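## Task

Move every game piece into the bin labelled R and every stationery item into the bin labelled S, leaving all other objects on the table. No object may stick out over a bin's rim, both bins must end upright and flat on the table, and nothing may stay in place only because the robot holds it. Finish with both grippers open and the arms away from the objects.

## Robot and tools

ROBOT. Two 7-joint Kinova Gen3 arms, left_arm and right_arm, each with a Robotiq 2F-85 two-finger gripper. Base of left_arm sits at (+0.030, +0.416, 0) m, base of right_arm at (-0.023, -0.422, 0) m, both nearly unrotated. The shared scene frame has its origin on the tabletop between the arms, +x pointing out across the table, +z up, and left_arm on the +y side. The arm names do not refer to image sides.

JOINT ORDER, used in every row and every per-joint list: waist, shoulder, upper arm roll, elbow, forearm roll, wrist pitch, wrist roll. Upper arm roll and wrist pitch have their sign flipped compared with the URDF, both in commands and in readings. Ranges in radians (URDF signs): waist, upper arm roll, forearm roll and wrist roll -69.115 to 69.115; shoulder -2.250 to 2.250; elbow -2.580 to 2.580; wrist pitch -2.100 to 2.100.

THE ROW. A single row covers both arms: 18 numbers, each within [-1, 1]. Numbers 1-7 are left_arm joint offsets, 8 its gripper position, 9 its gripper speed; numbers 10-18 are the same nine for right_arm. Joint numbers are offsets, not poses, and are scaled: 1.0 equals 0.9985 rad for the first four joints and 0.8765 rad for the last three. In execute_actions each offset is measured from the joint angles when that action began (for a call's first action, the angles last reported in this scene), not from the previous row. An action is rejected for both arms if it would push a joint more than 0.013 rad outward past its range; if the first action fails this, the whole call is rejected. The gripper position is absolute: +1 fully open (85 mm), 0 about 41 mm, about -0.8 pads touching, -1 close until blocked. Gripper speed: -1 about 20 mm/s, 0 about 85, +1 about 150. Full-close force is set by the arm, roughly 190-235 N per pad. To leave a gripper unchanged, repeat its previous two numbers; a 0 is a real command.

TOOLS.
- execute_actions(actions): a list of actions; each action is a list of up to 15 rows, one row per 1/30 s step, the last row repeated to fill 15 steps (0.5 s per action). An empty list just returns the current state and images.
- move(target, speed, blocking): target is one 18-number row whose offsets are counted from the Joint positions in the latest result that lists them. All joints follow paths that finish together, so the gripper curves. speed, 0.01 to 2 rad/s (default 0.5), caps the joint with the longest way to go; paths last 0.5-10 s. Moves do not avoid obstacles or the other arm. blocking=false returns after 0.5 s while motion continues; until a result shows it ended, use wait or stop before sending anything else. The extra "move:" line reports the ending (done, off_target, moving, held, fault), limits=held or limits=none, and each arm's joint farthest from target.
- wait(seconds): 0 to 10, arms hold their last command; returns early if a running move ends.
- stop(): brakes a running move; fingers continue.
- zoom_image(camera, region): camera is one of cam_head_left, cam_head_right, cam_high, cam_low, cam_left_wrist, cam_right_wrist (all 504x504); region [x0, y0, x1, y1] in pixels, top-left origin, at most 504 by 504.
- read_manual(section): licence texts only.
- finished_scene(scene): ends scene 1 or 2, irreversible; reports success.

MOTION LIMITS. Per step, each joint target is kept within 0.304 rad (first four joints) or 0.266 rad (last three) of the measured angle, and if targets would carry the gripper more than 70 mm away from where it is, they are scaled back. Large offsets therefore take several actions; check Joint targets and re-send the remainder.

RESULTS. The state line gives each gripper's end_effector_position (m) and end_effector_quat_wxyz in the scene frame; this point lies between the closed pads, with fingertips about 19 mm beyond it when closed and 6 mm when open. The gripper's +z runs along the fingers and it closes along its y axis. Closing pushes the fingertips about 13 mm further out, so keep that clearance above the table. Reported positions can be off, more at long reach. Also shown: Joint positions, velocities, targets and torques per arm. position_measured_pct is about 50 minus 50 times the finger position (0 when open); stopping below 90 short of the requested position means something is held, about 90 means the pads closed on nothing or something tiny. "joint sent to its limit" means a joint was clamped at its end; "joint command not followed" means a clearance check altered targets. MOTOR HOT appears at 60 °C; at 75 °C an OVER-TEMPERATURE FAULT makes that arm sag. If contact torque reaches a load limit (49.6 N m first four joints, 31.2 N m last three, held weight included), a TORQUE FAULT halts that arm for 10 s and drops the rest of the call.

GRIPPING. Close with position -1 and keep sending it. For a gentle grip open first, then close to slightly narrower than the object. Release by commanding a width larger than the object. Occasional disturbances may tug held items or nudge loose ones.

AVOID. Knocking anything off the table (fails the scene), dropping or slamming objects, fast impacts, pressing deep past contact, letting the arms touch each other, tipping bins, and leaving items resting against the gripper.

Each tool is called after "Emit:" as a command line: name --argument value for each argument, lists and objects as JSON in quotes; but a table of rows of numbers goes row by row, as --pt "numbers of a row", without its own name.

## Session

Emit:
execute_actions --actions '[]'

Scene clock: 0.00 s.
left_arm: end_effector_position=(+0.1222, +0.2096, +0.1558) position_measured_pct=0.0 end_effector_quat_wxyz=(-0.285, +0.437, +0.528, +0.670) | right_arm: end_effector_position=(+0.5255, -0.2077, +0.3191) position_measured_pct=0.0 end_effector_quat_wxyz=(-0.445, +0.817, -0.080, -0.359)
Joint names: [waist, shoulder, upper arm roll, elbow, forearm roll, wrist pitch, wrist roll]
Joint positions: left_arm=[ 1.668  1.214  0.061  1.57  -0.357 -1.95   1.871] | right_arm=[ 0.094  1.262  0.826  0.334 -0.435 -2.026  4.026]
Joint velocities: left_arm=[-0.     0.002 -0.001 -0.     0.001  0.     0.001] | right_arm=[-0.001  0.001  0.    -0.001 -0.    -0.001  0.   ]
Joint torques (N m, as the joint torque sensors report them, + toward a larger Joint positions number): no reading
Motor temperatures (°C, as the motors report them): left_arm=[26 32 29 27 31 33 34] | right_arm=[31 26 27 29 37 38 32]
Joint targets: left_arm=[1.668 1.214 0.061 1.570 -0.357 -1.950 1.871] | right_arm=[0.094 1.262 0.826 0.334 -0.435 -2.026 4.026]

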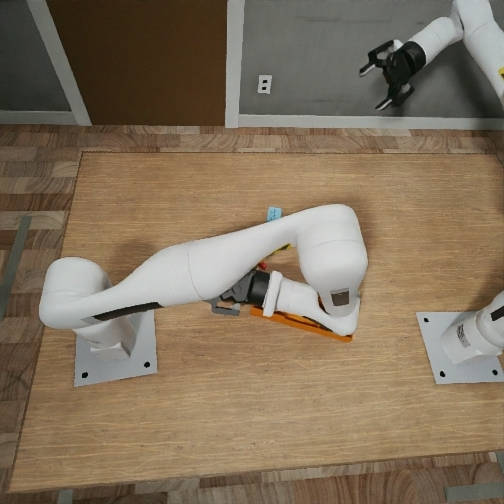

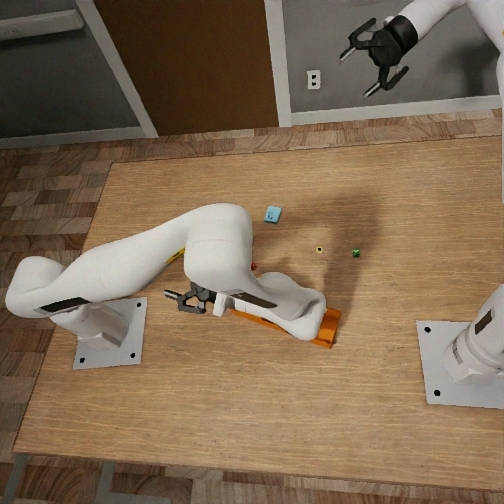

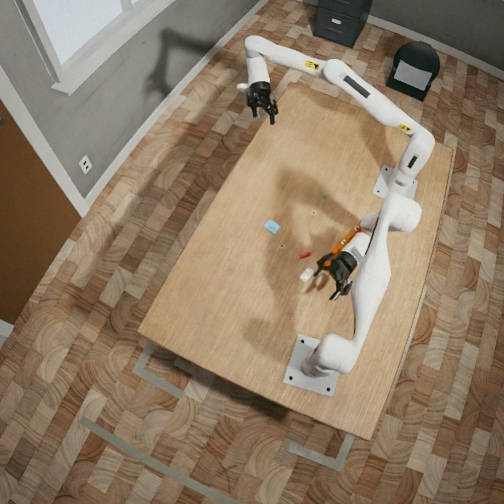

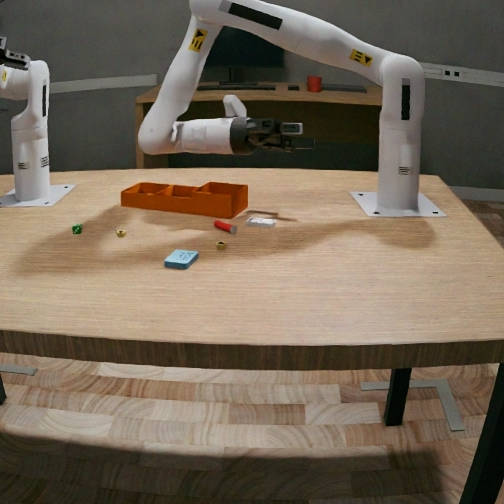

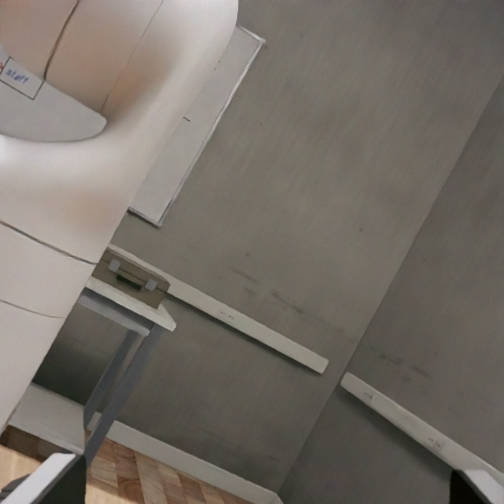

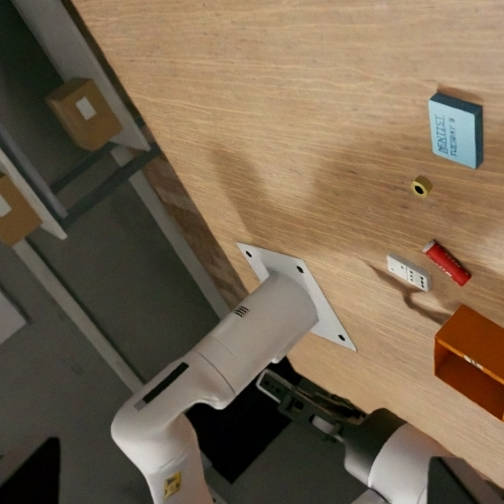

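Emit:
move --target '[-1,-1,-0.061,0.13,0.409,0.92,0,1,0,0,0,0,0,0,0,0,1,0]' --speed 1

Emit:
move --target '[-0.9,0,0,0,0,0,0,1,0,0,0,0,0,0,0,0,1,0]' --speed 1

Scene clock: 19.27 s.
left_arm: end_effector_position=(+0.3668, +0.1779, +0.2793) position_measured_pct=0.0 end_effector_quat_wxyz=(+0.037, +0.126, +0.991, -0.018) | right_arm: end_effector_position=(+0.5255, -0.2077, +0.3191) position_measured_pct=0.0 end_effector_quat_wxyz=(-0.445, +0.817, -0.080, -0.359)
Joint names: [waist, shoulder, upper arm roll, elbow, forearm roll, wrist pitch, wrist roll]
Joint positions: left_arm=[ 0.67   0.216  0.     1.7    0.002 -1.144  1.871] | right_arm=[ 0.094  1.262  0.826  0.334 -0.435 -2.026  4.026]
Joint velocities: left_arm=[-0.003 -0.004 -0.     0.     0.    -0.     0.   ] | right_arm=[-0.001  0.001 -0.     0.002  0.001  0.    -0.   ]
Joint torques (N m, as the joint torque sensors report them, + toward a larger Joint positions number): left_arm=[  0.17 -13.18  -0.08  -8.09  -0.19  -0.03  -0.23] | right_arm=[  0.14 -27.73   4.11  -5.24  -2.37  -0.47  -0.39]
Motor temperatures (°C, as the motors report them): left_arm=[26 32 29 27 31 33 34] | right_arm=[31 27 27 29 37 38 32]
Joint targets: left_arm=[0.670 0.215 0.000 1.700 0.002 -1.144 1.871] | right_arm=[0.094 1.262 0.826 0.334 -0.435 -2.026 4.026]
move: done; limits=none; left_arm: farthest joint: the waist, 0.000 radians from its target (0.999 radians at the start); right_arm: farthest joint: the waist, 0.000 radians from its target (0.000 radians at the start)

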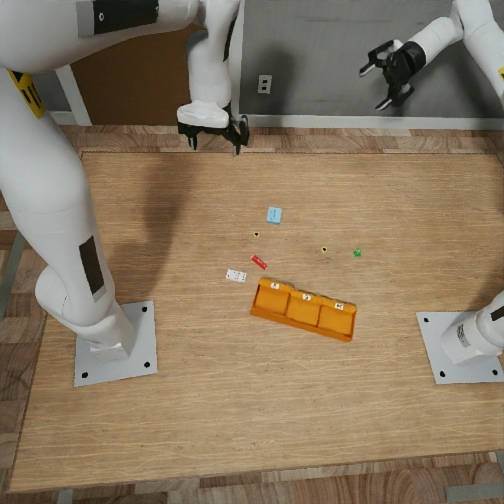

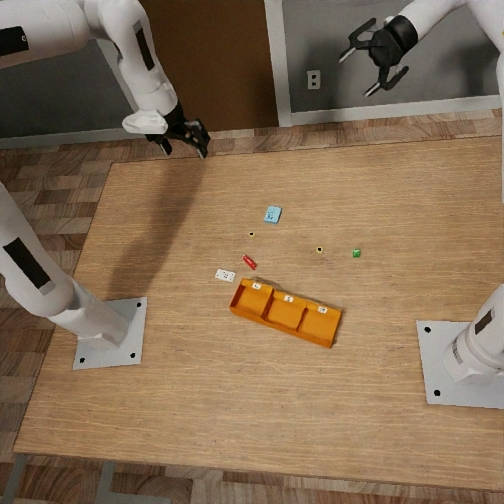

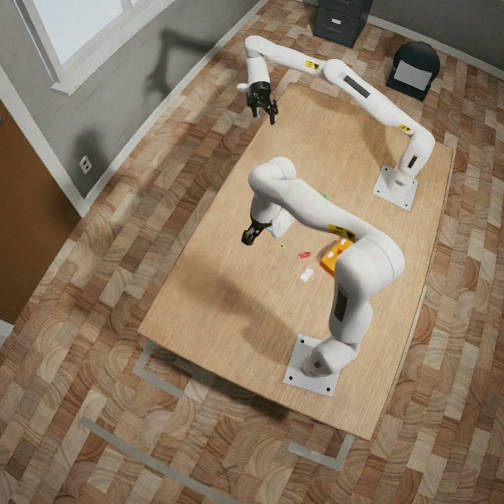

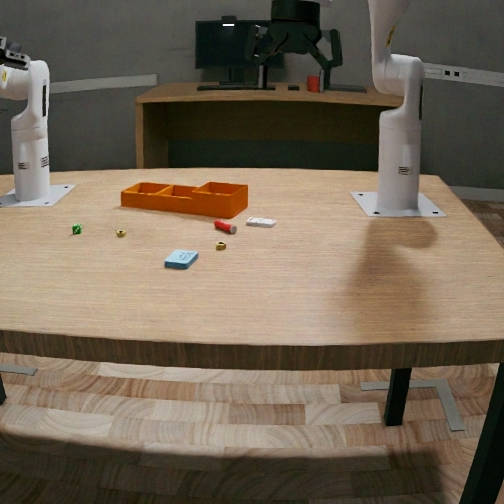

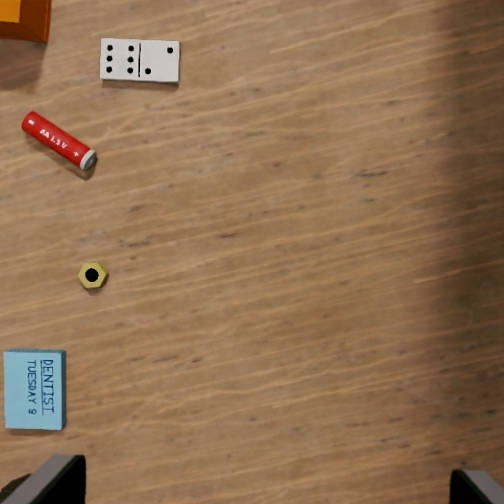

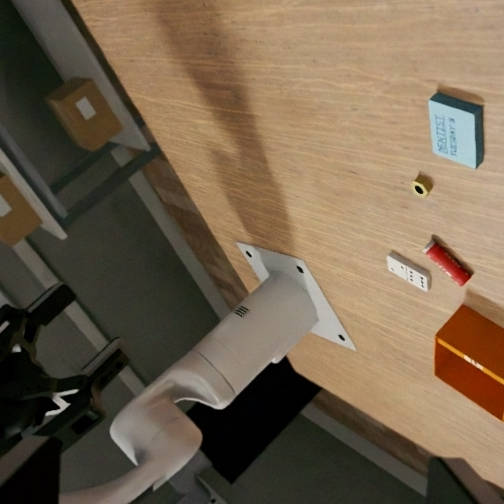

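Scene clock: 20.97 s.
left_arm: end_effector_position=(+0.4260, +0.5310, +0.2793) position_measured_pct=0.0 end_effector_quat_wxyz=(+0.041, -0.317, +0.948, +0.000) | right_arm: end_effector_position=(+0.5255, -0.2077, +0.3191) position_measured_pct=0.0 end_effector_quat_wxyz=(-0.445, +0.817, -0.080, -0.359)
Joint names: [waist, shoulder, upper arm roll, elbow, forearm roll, wrist pitch, wrist roll]
Joint positions: left_arm=[-0.228  0.216  0.     1.7    0.002 -1.144  1.871] | right_arm=[ 0.094  1.262  0.826  0.334 -0.435 -2.026  4.026]
Joint velocities: left_arm=[-0.003 -0.001 -0.001  0.     0.001  0.    -0.   ] | right_arm=[-0.    -0.    -0.     0.001 -0.     0.    -0.   ]
Joint torques (N m, as the joint torque sensors report them, + toward a larger Joint positions number): left_arm=[  0.23 -13.12   0.01  -8.04  -0.13   0.01  -0.23] | right_arm=[ -0.02 -27.67   4.16  -5.26  -2.42  -0.46  -0.36]
Motor temperatures (°C, as the motors report them): left_arm=[26 32 29 27 31 33 34] | right_arm=[31 27 27 29 37 38 32]
Joint targets: left_arm=[-0.229 0.216 0.000 1.700 0.002 -1.144 1.871] | right_arm=[0.094 1.262 0.826 0.334 -0.435 -2.026 4.026]
move: done; limits=none; left_arm: farthest joint: the waist, 0.000 radians from its target (0.899 radians at the start); right_arm: farthest joint: the waist, 0.000 radians from its target (0.000 radians at the start)

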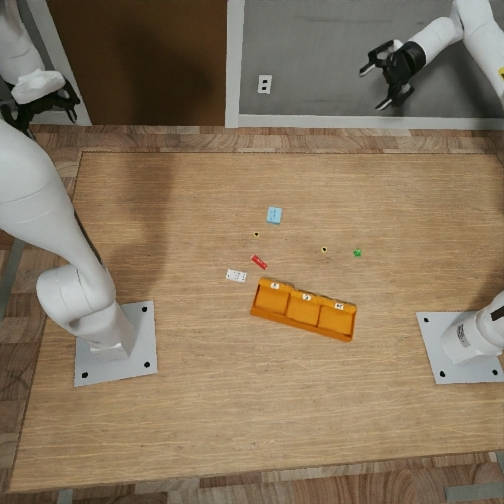

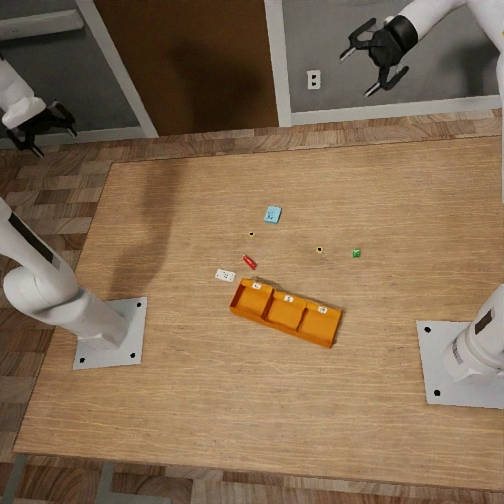

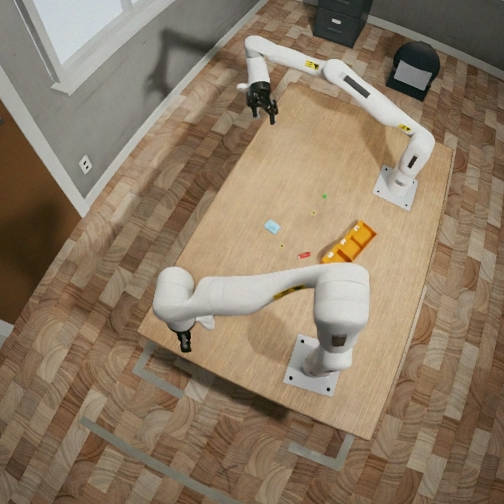

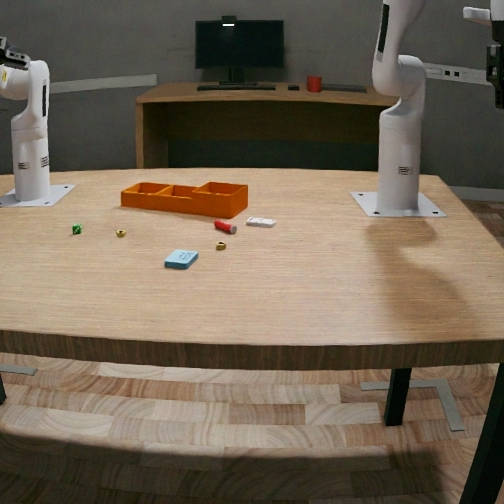

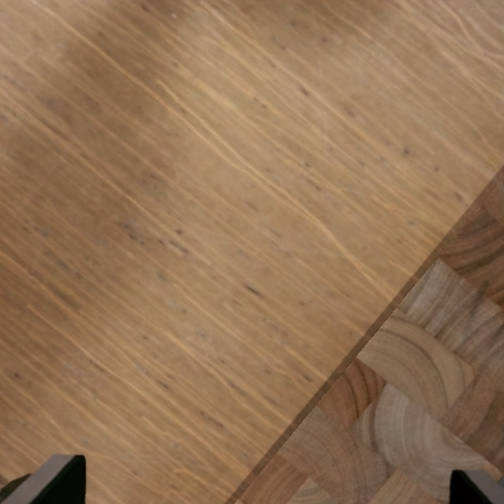

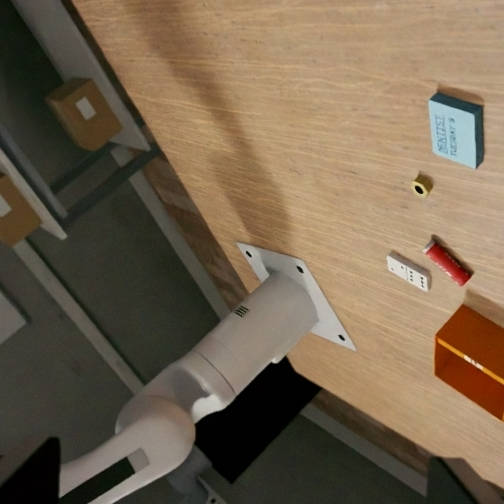

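That used far more turns than needed? No matter. Zoom.

Emit:
zoom_image --camera "cam_head_left" --region '[210,190,380,350]'

Region (210, 190, 380, 350) of cam_head_left's 504x504 image, scaled by 2.965, with more detail than that image has; it fills the top 474 rows of this view, and the rest is white.

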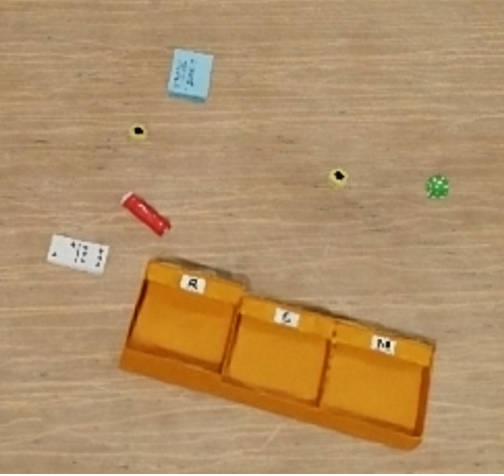

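Emit:
move --target '[0.66,0.06,0,0.28,0,0.35,-0.66,1,0,0.5,0,0,0,0,0,0,1,0]' --speed 1.2

Emit:
move --target '[0.663,0.064,0,0.288,0,0.346,-0.664,1,0,0,0,0,0,0,0,0,1,0]' --speed 1.2

Scene clock: 61.97 s.
left_arm: end_effector_position=(+0.3776, +0.2764, +0.1801) position_measured_pct=0.0 end_effector_quat_wxyz=(+0.025, +0.291, +0.956, -0.001) | right_arm: end_effector_position=(+0.5610, -0.4967, +0.3191) position_measured_pct=0.0 end_effector_quat_wxyz=(-0.520, +0.771, -0.280, -0.239)
Joint names: [waist, shoulder, upper arm roll, elbow, forearm roll, wrist pitch, wrist roll]
Joint positions: left_arm=[ 0.43   0.275  0.     1.98   0.002 -0.837  1.293] | right_arm=[ 0.593  1.262  0.826  0.334 -0.435 -2.026  4.026]
Joint velocities: left_arm=[ 0.002 -0.004  0.     0.     0.    -0.     0.002] | right_arm=[-0.     0.001  0.     0.001 -0.     0.001  0.   ]
Joint torques (N m, as the joint torque sensors report them, + toward a larger Joint positions number): left_arm=[  0.2  -12.71  -0.13  -6.56  -0.16  -0.09  -0.18] | right_arm=[  0.06 -27.69   4.13  -5.21  -2.46  -0.51  -0.3 ]
Motor temperatures (°C, as the motors report them): left_arm=[26 32 29 28 31 33 34] | right_arm=[31 28 27 29 37 38 32]
Joint targets: left_arm=[0.431 0.275 0.000 1.980 0.002 -0.837 1.293] | right_arm=[0.593 1.262 0.826 0.334 -0.435 -2.026 4.026]
move: done; limits=none; left_arm: farthest joint: the waist, 0.001 radians from its target (0.660 radians at the start); right_arm: farthest joint: the waist, 0.000 radians from its target (0.499 radians at the start)

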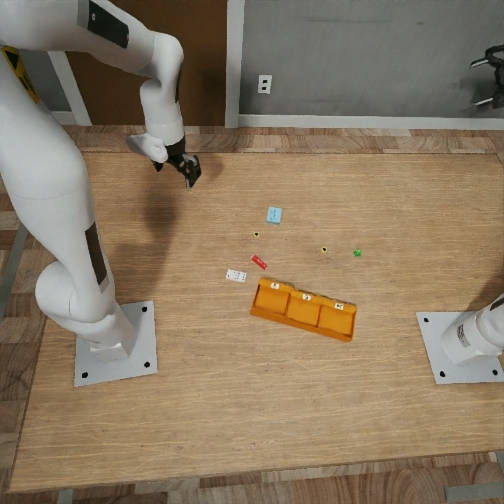

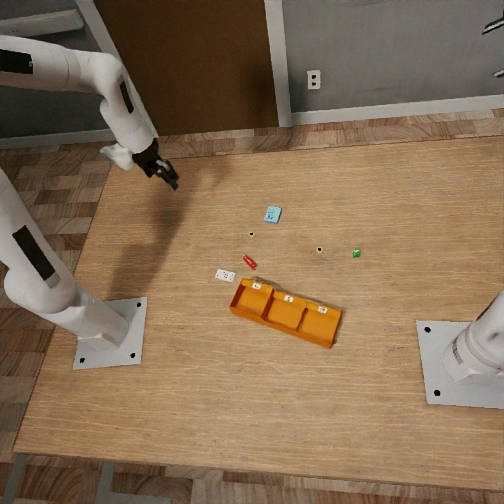

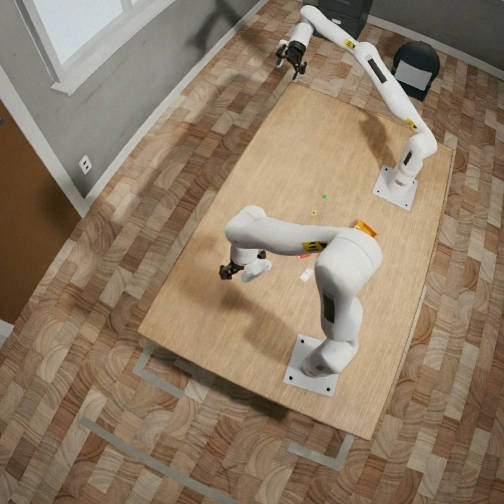

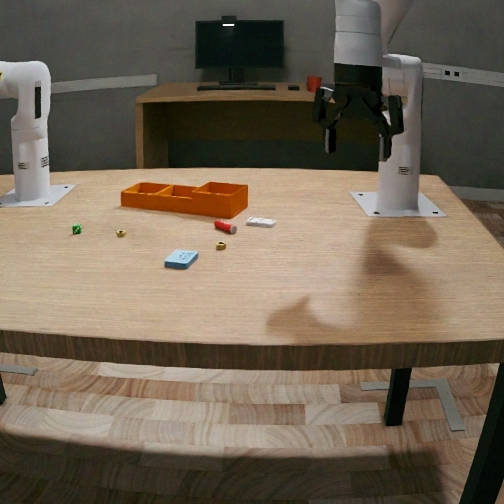

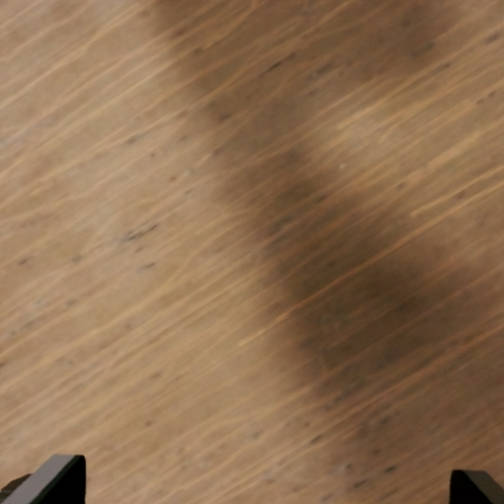

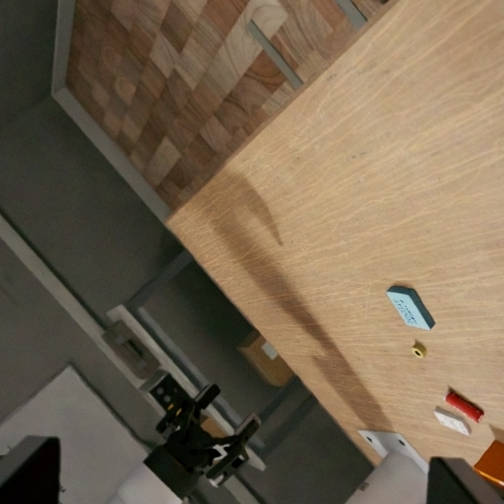

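Scene clock: 63.40 s.
left_arm: end_effector_position=(+0.1779, +0.1527, +0.0999) position_measured_pct=0.0 end_effector_quat_wxyz=(+0.001, +0.794, +0.608, -0.000) | right_arm: end_effector_position=(+0.5610, -0.4967, +0.3191) position_measured_pct=0.0 end_effector_quat_wxyz=(-0.520, +0.771, -0.280, -0.239)
Joint names: [waist, shoulder, upper arm roll, elbow, forearm roll, wrist pitch, wrist roll]
Joint positions: left_arm=[ 1.092  0.339  0.     2.267  0.002 -0.534  0.711] | right_arm=[ 0.593  1.262  0.826  0.334 -0.435 -2.026  4.026]
Joint velocities: left_arm=[ 0.002  0.002  0.001 -0.     0.001  0.     0.001] | right_arm=[-0.     0.    -0.     0.    -0.001  0.    -0.   ]
Joint torques (N m, as the joint torque sensors report them, + toward a larger Joint positions number): left_arm=[  0.02 -11.46  -0.14  -4.03  -0.15  -0.14  -0.24] | right_arm=[  0.11 -27.69   4.13  -5.34  -2.35  -0.4   -0.42]
Motor temperatures (°C, as the motors report them): left_arm=[26 32 29 28 31 33 34] | right_arm=[31 28 27 29 37 38 32]
Joint targets: left_arm=[1.092 0.339 0.000 2.267 0.002 -0.534 0.711] | right_arm=[0.593 1.262 0.826 0.334 -0.435 -2.026 4.026]
move: done; limits=none; left_arm: farthest joint: the waist, 0.000 radians from its target (0.662 radians at the start); right_arm: farthest joint: the waist, 0.000 radians from its target (0.000 radians at the start)

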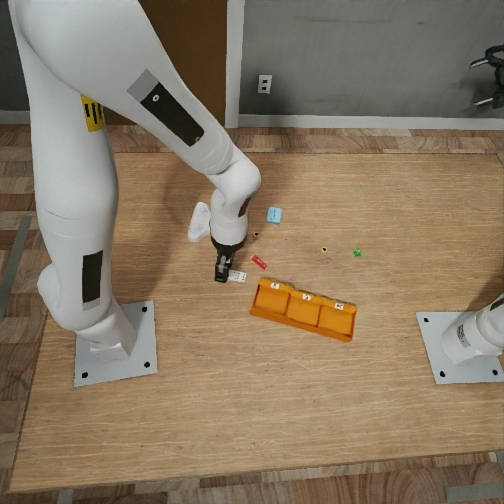

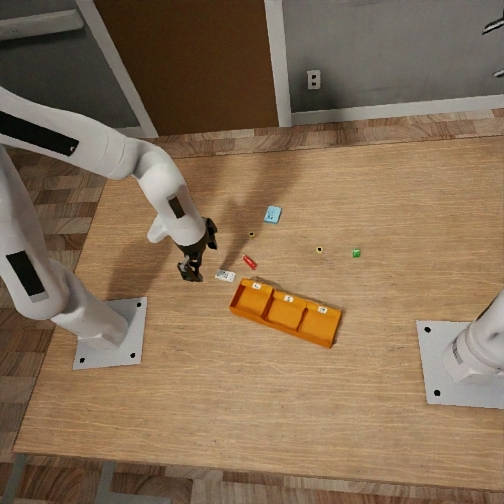

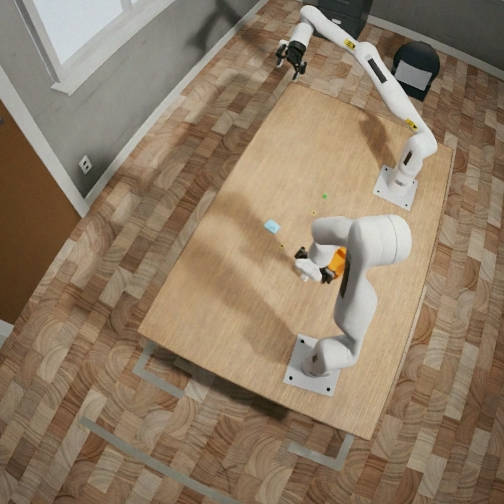

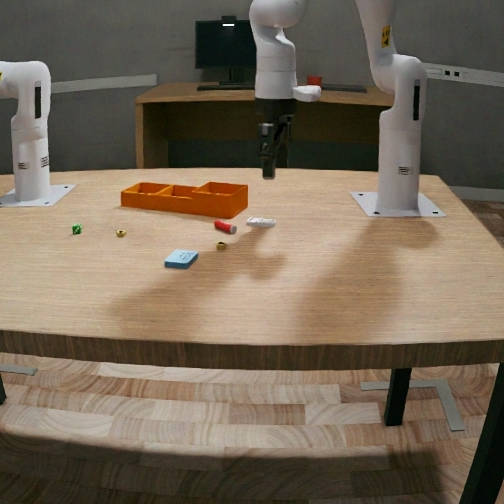

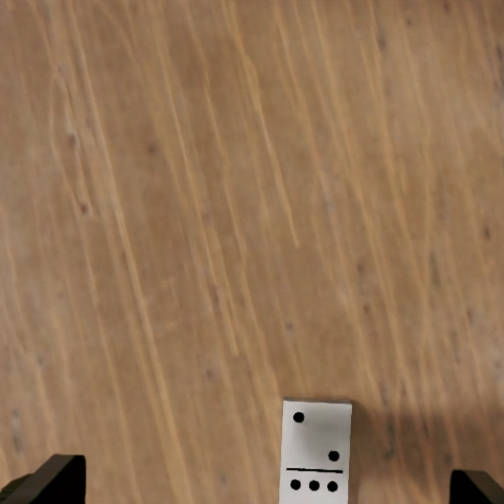

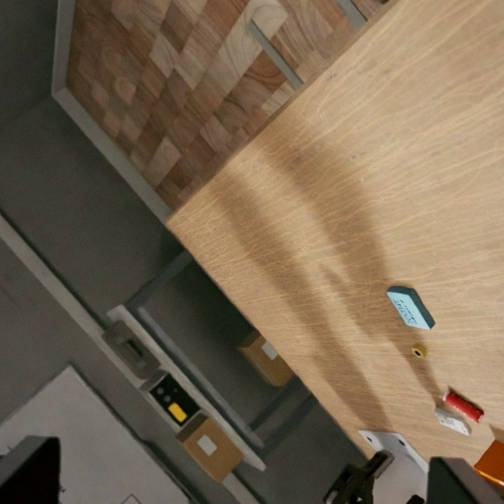

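Emit:
move --target '[0.027,0.2,0,-0.019,0,0.204,0.031,1,0,0,0,0,0,0,0,0,1,0]'

Scene clock: 76.73 s.
left_arm: end_effector_position=(+0.1838, +0.1284, +0.0399) position_measured_pct=0.0 end_effector_quat_wxyz=(-0.000, +0.794, +0.608, -0.000) | right_arm: end_effector_position=(+0.5610, -0.4967, +0.3191) position_measured_pct=0.0 end_effector_quat_wxyz=(-0.520, +0.771, -0.280, -0.239)
Joint names: [waist, shoulder, upper arm roll, elbow, forearm roll, wrist pitch, wrist roll]
Joint positions: left_arm=[ 1.119  0.539  0.     2.248  0.002 -0.355  0.738] | right_arm=[ 0.593  1.262  0.826  0.334 -0.435 -2.026  4.026]
Joint velocities: left_arm=[ 0.001  0.002 -0.     0.    -0.    -0.    -0.002] | right_arm=[ 0.001  0.001  0.     0.    -0.002  0.    -0.   ]
Joint torques (N m, as the joint torque sensors report them, + toward a larger Joint positions number): left_arm=[  0.09 -13.3   -0.18  -2.6   -0.15  -0.23  -0.24] | right_arm=[  0.15 -27.65   4.15  -5.13  -2.48  -0.39  -0.43]
Motor temperatures (°C, as the motors report them): left_arm=[26 33 29 28 31 33 34] | right_arm=[31 28 27 29 37 38 32]
Joint targets: left_arm=[1.119 0.539 0.000 2.248 0.002 -0.355 0.738] | right_arm=[0.593 1.262 0.826 0.334 -0.435 -2.026 4.026]
move: done; limits=none; left_arm: farthest joint: the waist, 0.000 radians from its target (0.027 radians at the start); right_arm: farthest joint: the waist, 0.000 radians from its target (0.000 radians at the start)

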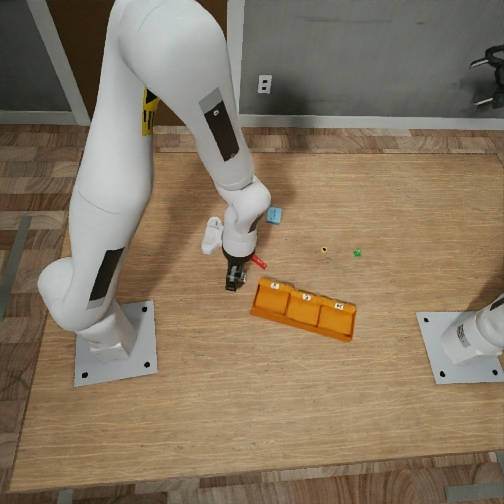

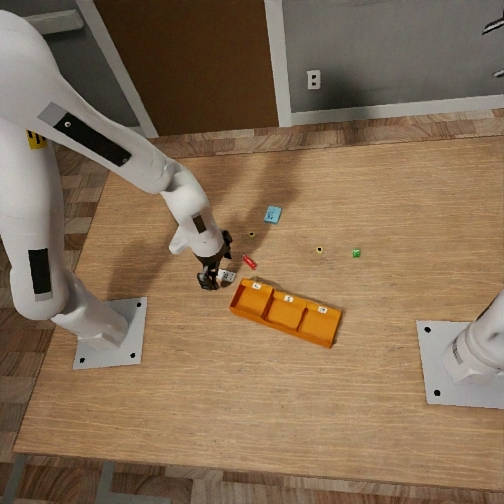

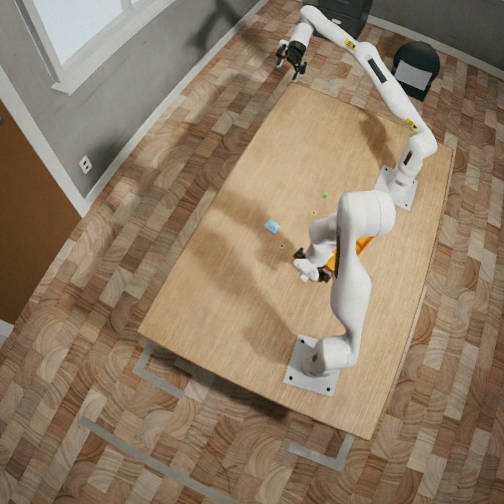

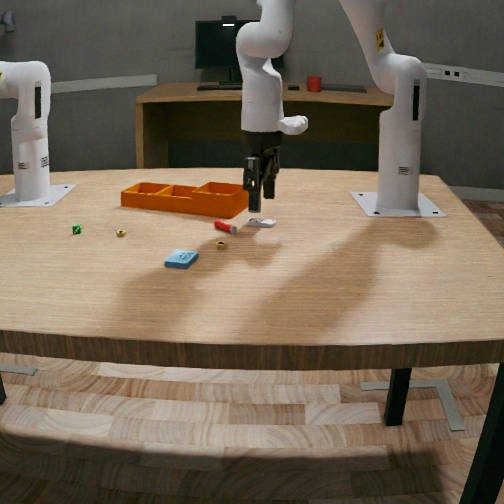

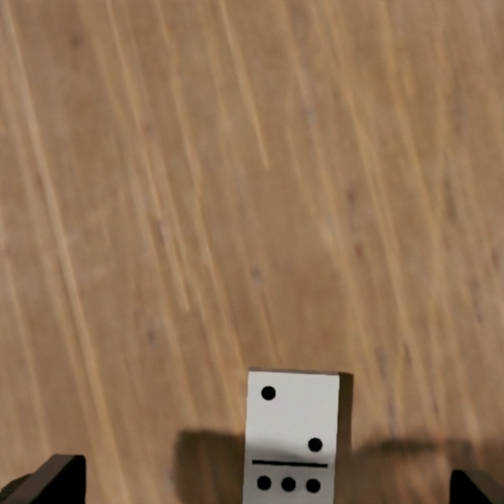

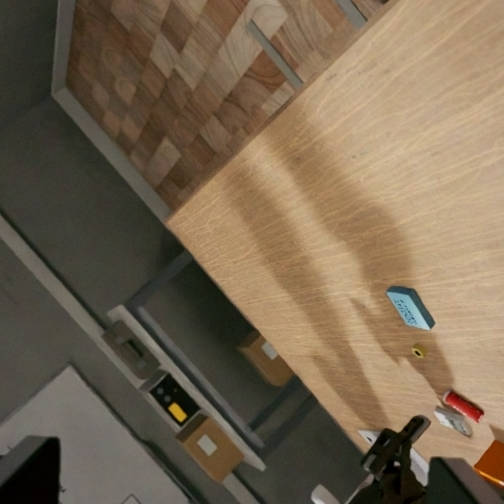

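Emit:
move --target '[0,0.053,0,0.011,0,0.073,0,0.3,1,0,0,0,0,0,0,0,1,0]' --speed 0.15

Emit:
move --target '[0,0,0,0,0,0,0,-1,0.5,0,0,0,0,0,0,0,1,0]'

Emit:
move --target '[0,-0.2,0,0.01,0,-0.21,0,-1,0.5,0,0,0,0,0,0,0,1,0]'

Scene clock: 85.20 s.
left_arm: end_effector_position=(+0.1838, +0.1286, +0.0217) position_measured_pct=34.9 end_effector_quat_wxyz=(+0.000, +0.794, +0.608, -0.000) | right_arm: end_effector_position=(+0.5610, -0.4967, +0.3191) position_measured_pct=0.0 end_effector_quat_wxyz=(-0.520, +0.771, -0.280, -0.239)
Joint names: [waist, shoulder, upper arm roll, elbow, forearm roll, wrist pitch, wrist roll]
Joint positions: left_arm=[ 1.119  0.591  0.     2.259  0.002 -0.291  0.738] | right_arm=[ 0.593  1.262  0.826  0.334 -0.435 -2.026  4.026]
Joint velocities: left_arm=[-0.     0.003  0.001  0.     0.     0.    -0.002] | right_arm=[ 0.001  0.     0.     0.001 -0.    -0.001 -0.   ]
Joint torques (N m, as the joint torque sensors report them, + toward a larger Joint positions number): left_arm=[  0.06 -14.32  -0.25  -1.96  -0.16  -0.19  -0.24] | right_arm=[  0.09 -27.68   4.24  -5.19  -2.48  -0.43  -0.35]
Motor temperatures (°C, as the motors report them): left_arm=[26 33 29 28 31 33 34] | right_arm=[31 29 27 29 37 38 32]
Joint targets: left_arm=[1.119 0.592 0.000 2.259 0.002 -0.291 0.738] | right_arm=[0.593 1.262 0.826 0.334 -0.435 -2.026 4.026]
move: done; limits=none; left_arm: farthest joint: the shoulder, 0.001 radians from its target (0.053 radians at the start); right_arm: farthest joint: the waist, 0.000 radians from its target (0.000 radians at the start)

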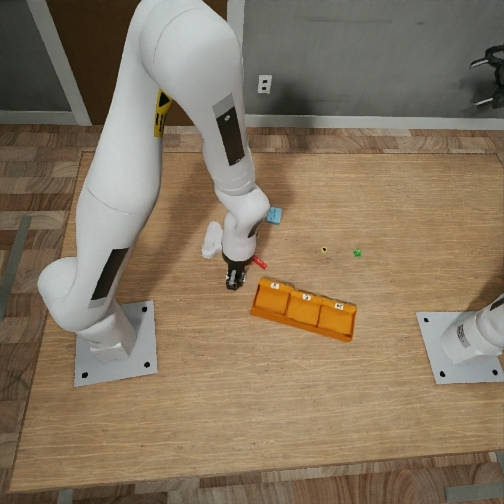

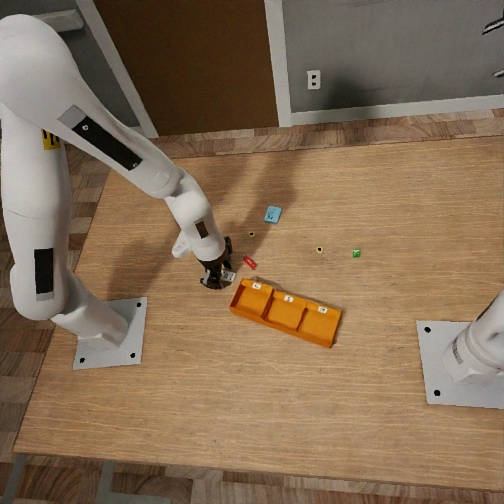

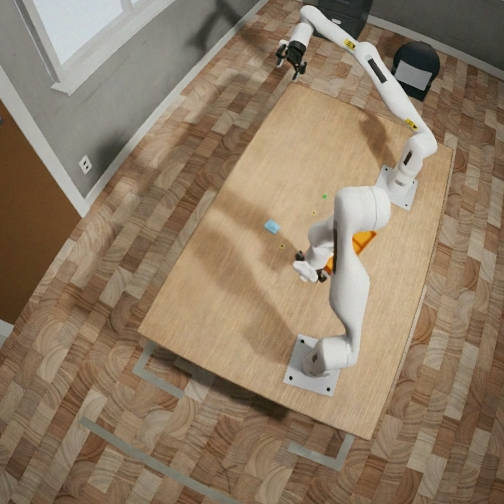

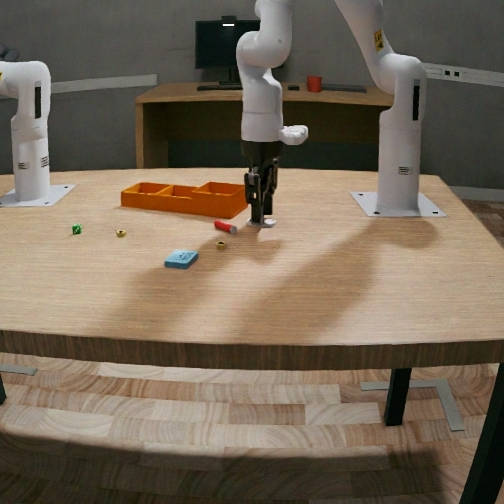

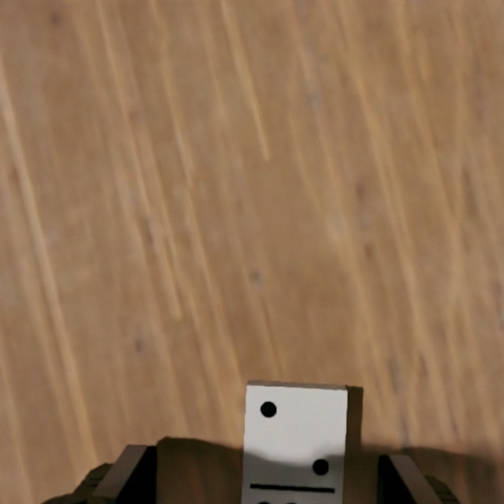

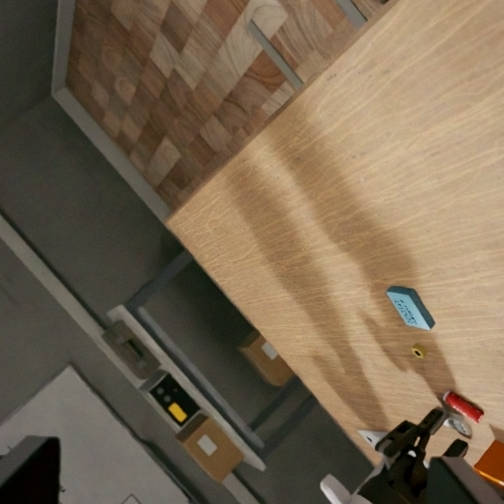

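Scene clock: 85.83 s.
left_arm: end_effector_position=(+0.1838, +0.1286, +0.0223) position_measured_pct=73.4 end_effector_quat_wxyz=(+0.000, +0.794, +0.608, -0.000) | right_arm: end_effector_position=(+0.5610, -0.4967, +0.3191) position_measured_pct=0.0 end_effector_quat_wxyz=(-0.520, +0.771, -0.280, -0.239)
Joint names: [waist, shoulder, upper arm roll, elbow, forearm roll, wrist pitch, wrist roll]
Joint positions: left_arm=[ 1.119  0.589  0.     2.26   0.002 -0.292  0.738] | right_arm=[ 0.593  1.262  0.826  0.334 -0.435 -2.026  4.026]
Joint velocities: left_arm=[ 0.    -0.002  0.001 -0.001  0.001 -0.     0.   ] | right_arm=[-0.    -0.     0.    -0.     0.001  0.    -0.   ]
Joint torques (N m, as the joint torque sensors report them, + toward a larger Joint positions number): left_arm=[  0.24 -12.35  -0.32  -2.32  -0.24   0.14  -0.23] | right_arm=[  0.13 -27.73   4.13  -5.11  -2.38  -0.37  -0.27]
Motor temperatures (°C, as the motors report them): left_arm=[26 33 29 28 31 33 34] | right_arm=[31 29 27 29 37 38 32]
Joint targets: left_arm=[1.119 0.591 0.000 2.259 0.002 -0.291 0.738] | right_arm=[0.593 1.262 0.826 0.334 -0.435 -2.026 4.026]
move: done; limits=none; left_arm: farthest joint: the shoulder, 0.002 radians from its target (0.000 radians at the start); right_arm: farthest joint: the waist, 0.000 radians from its target (0.000 radians at the start)

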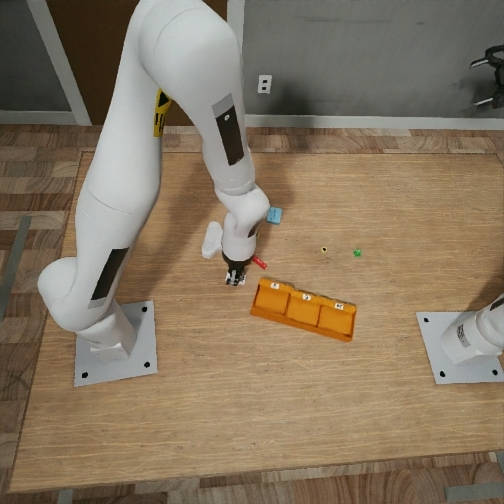

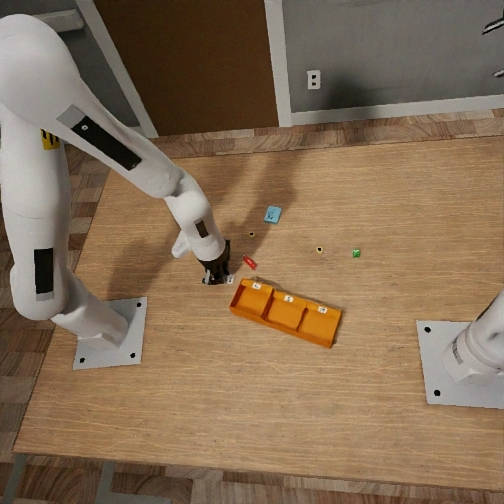

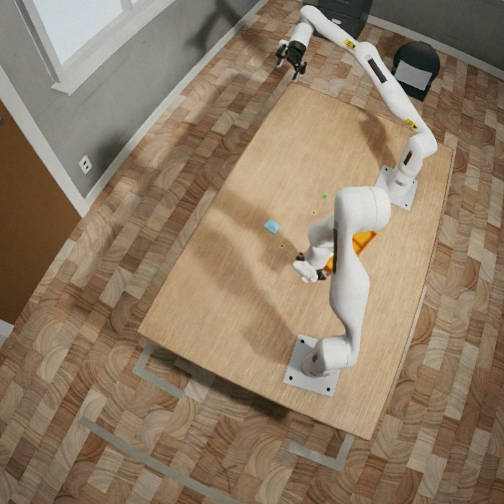

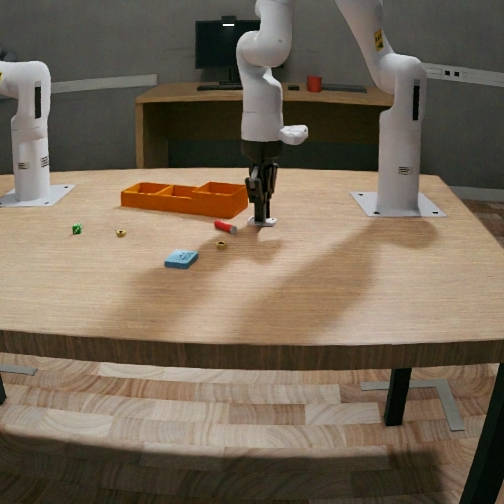

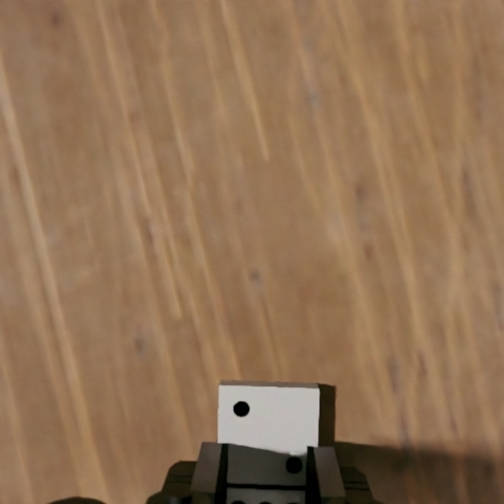

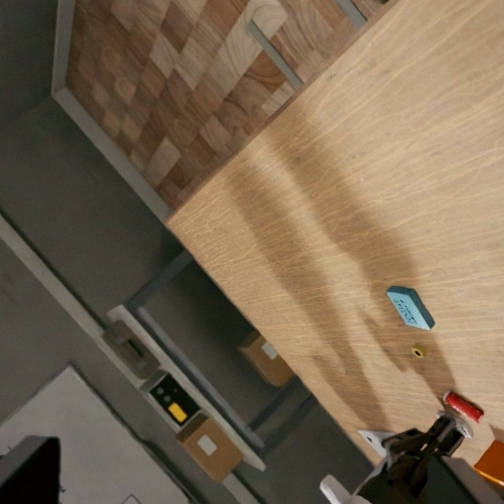

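Scene clock: 86.83 s.
left_arm: end_effector_position=(+0.1745, +0.1430, +0.0842) position_measured_pct=73.4 end_effector_quat_wxyz=(+0.003, +0.794, +0.608, -0.001) | right_arm: end_effector_position=(+0.5610, -0.4967, +0.3191) position_measured_pct=0.0 end_effector_quat_wxyz=(-0.520, +0.771, -0.280, -0.239)
Joint names: [waist, shoulder, upper arm roll, elbow, forearm roll, wrist pitch, wrist roll]
Joint positions: left_arm=[ 1.119  0.39   0.     2.27   0.002 -0.476  0.738] | right_arm=[ 0.593  1.262  0.826  0.334 -0.435 -2.026  4.026]
Joint velocities: left_arm=[-0.    -0.003 -0.     0.     0.    -0.    -0.   ] | right_arm=[ 0.    -0.     0.     0.002  0.    -0.     0.   ]
Joint torques (N m, as the joint torque sensors report them, + toward a larger Joint positions number): left_arm=[  0.14 -11.84  -0.3   -3.62  -0.17  -0.18  -0.22] | right_arm=[  0.24 -27.78   4.14  -5.25  -2.37  -0.43  -0.36]
Motor temperatures (°C, as the motors report them): left_arm=[26 33 29 28 31 33 34] | right_arm=[31 29 27 29 37 38 32]
Joint targets: left_arm=[1.119 0.390 0.000 2.270 0.002 -0.476 0.738] | right_arm=[0.593 1.262 0.826 0.334 -0.435 -2.026 4.026]
move: done; limits=none; left_arm: farthest joint: the shoulder, 0.001 radians from its target (0.200 radians at the start); right_arm: farthest joint: the waist, 0.000 radians from its target (0.000 radians at the start)

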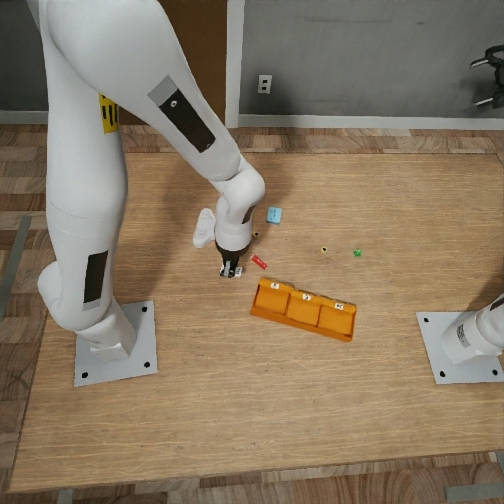

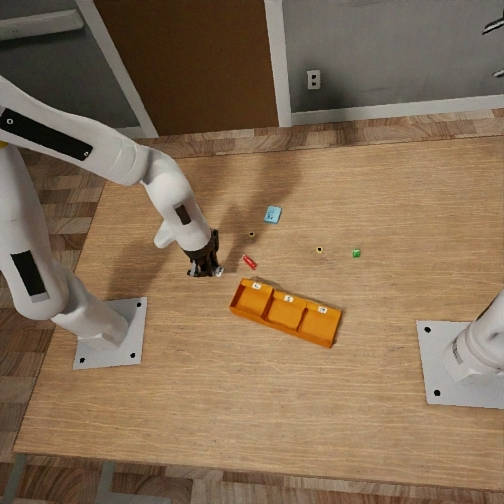

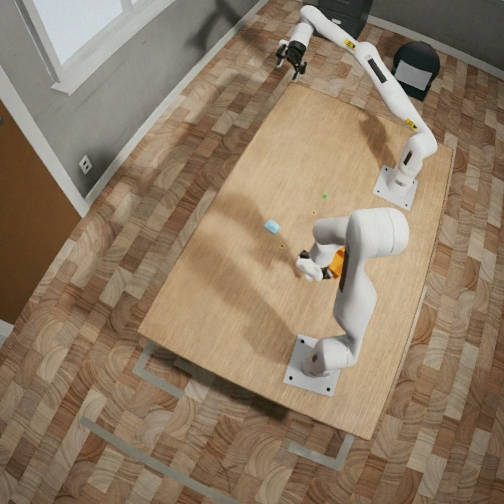

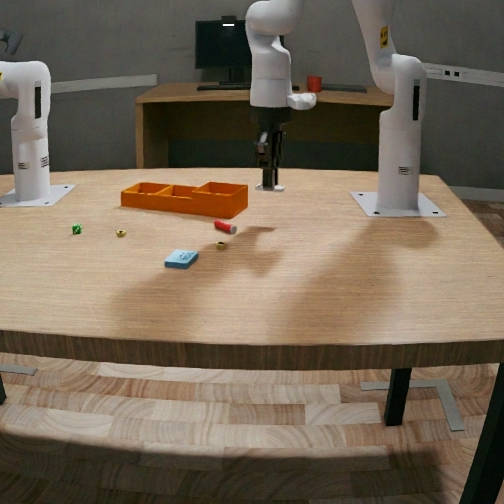

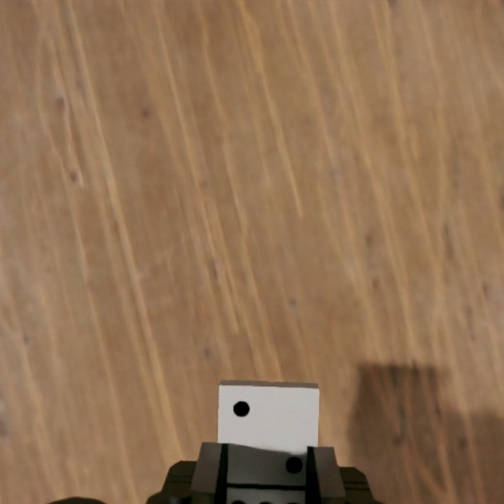

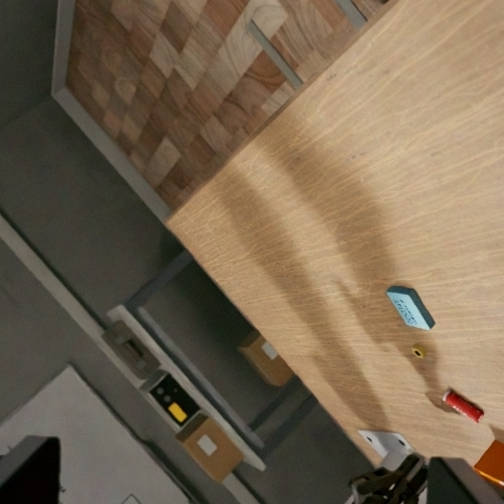

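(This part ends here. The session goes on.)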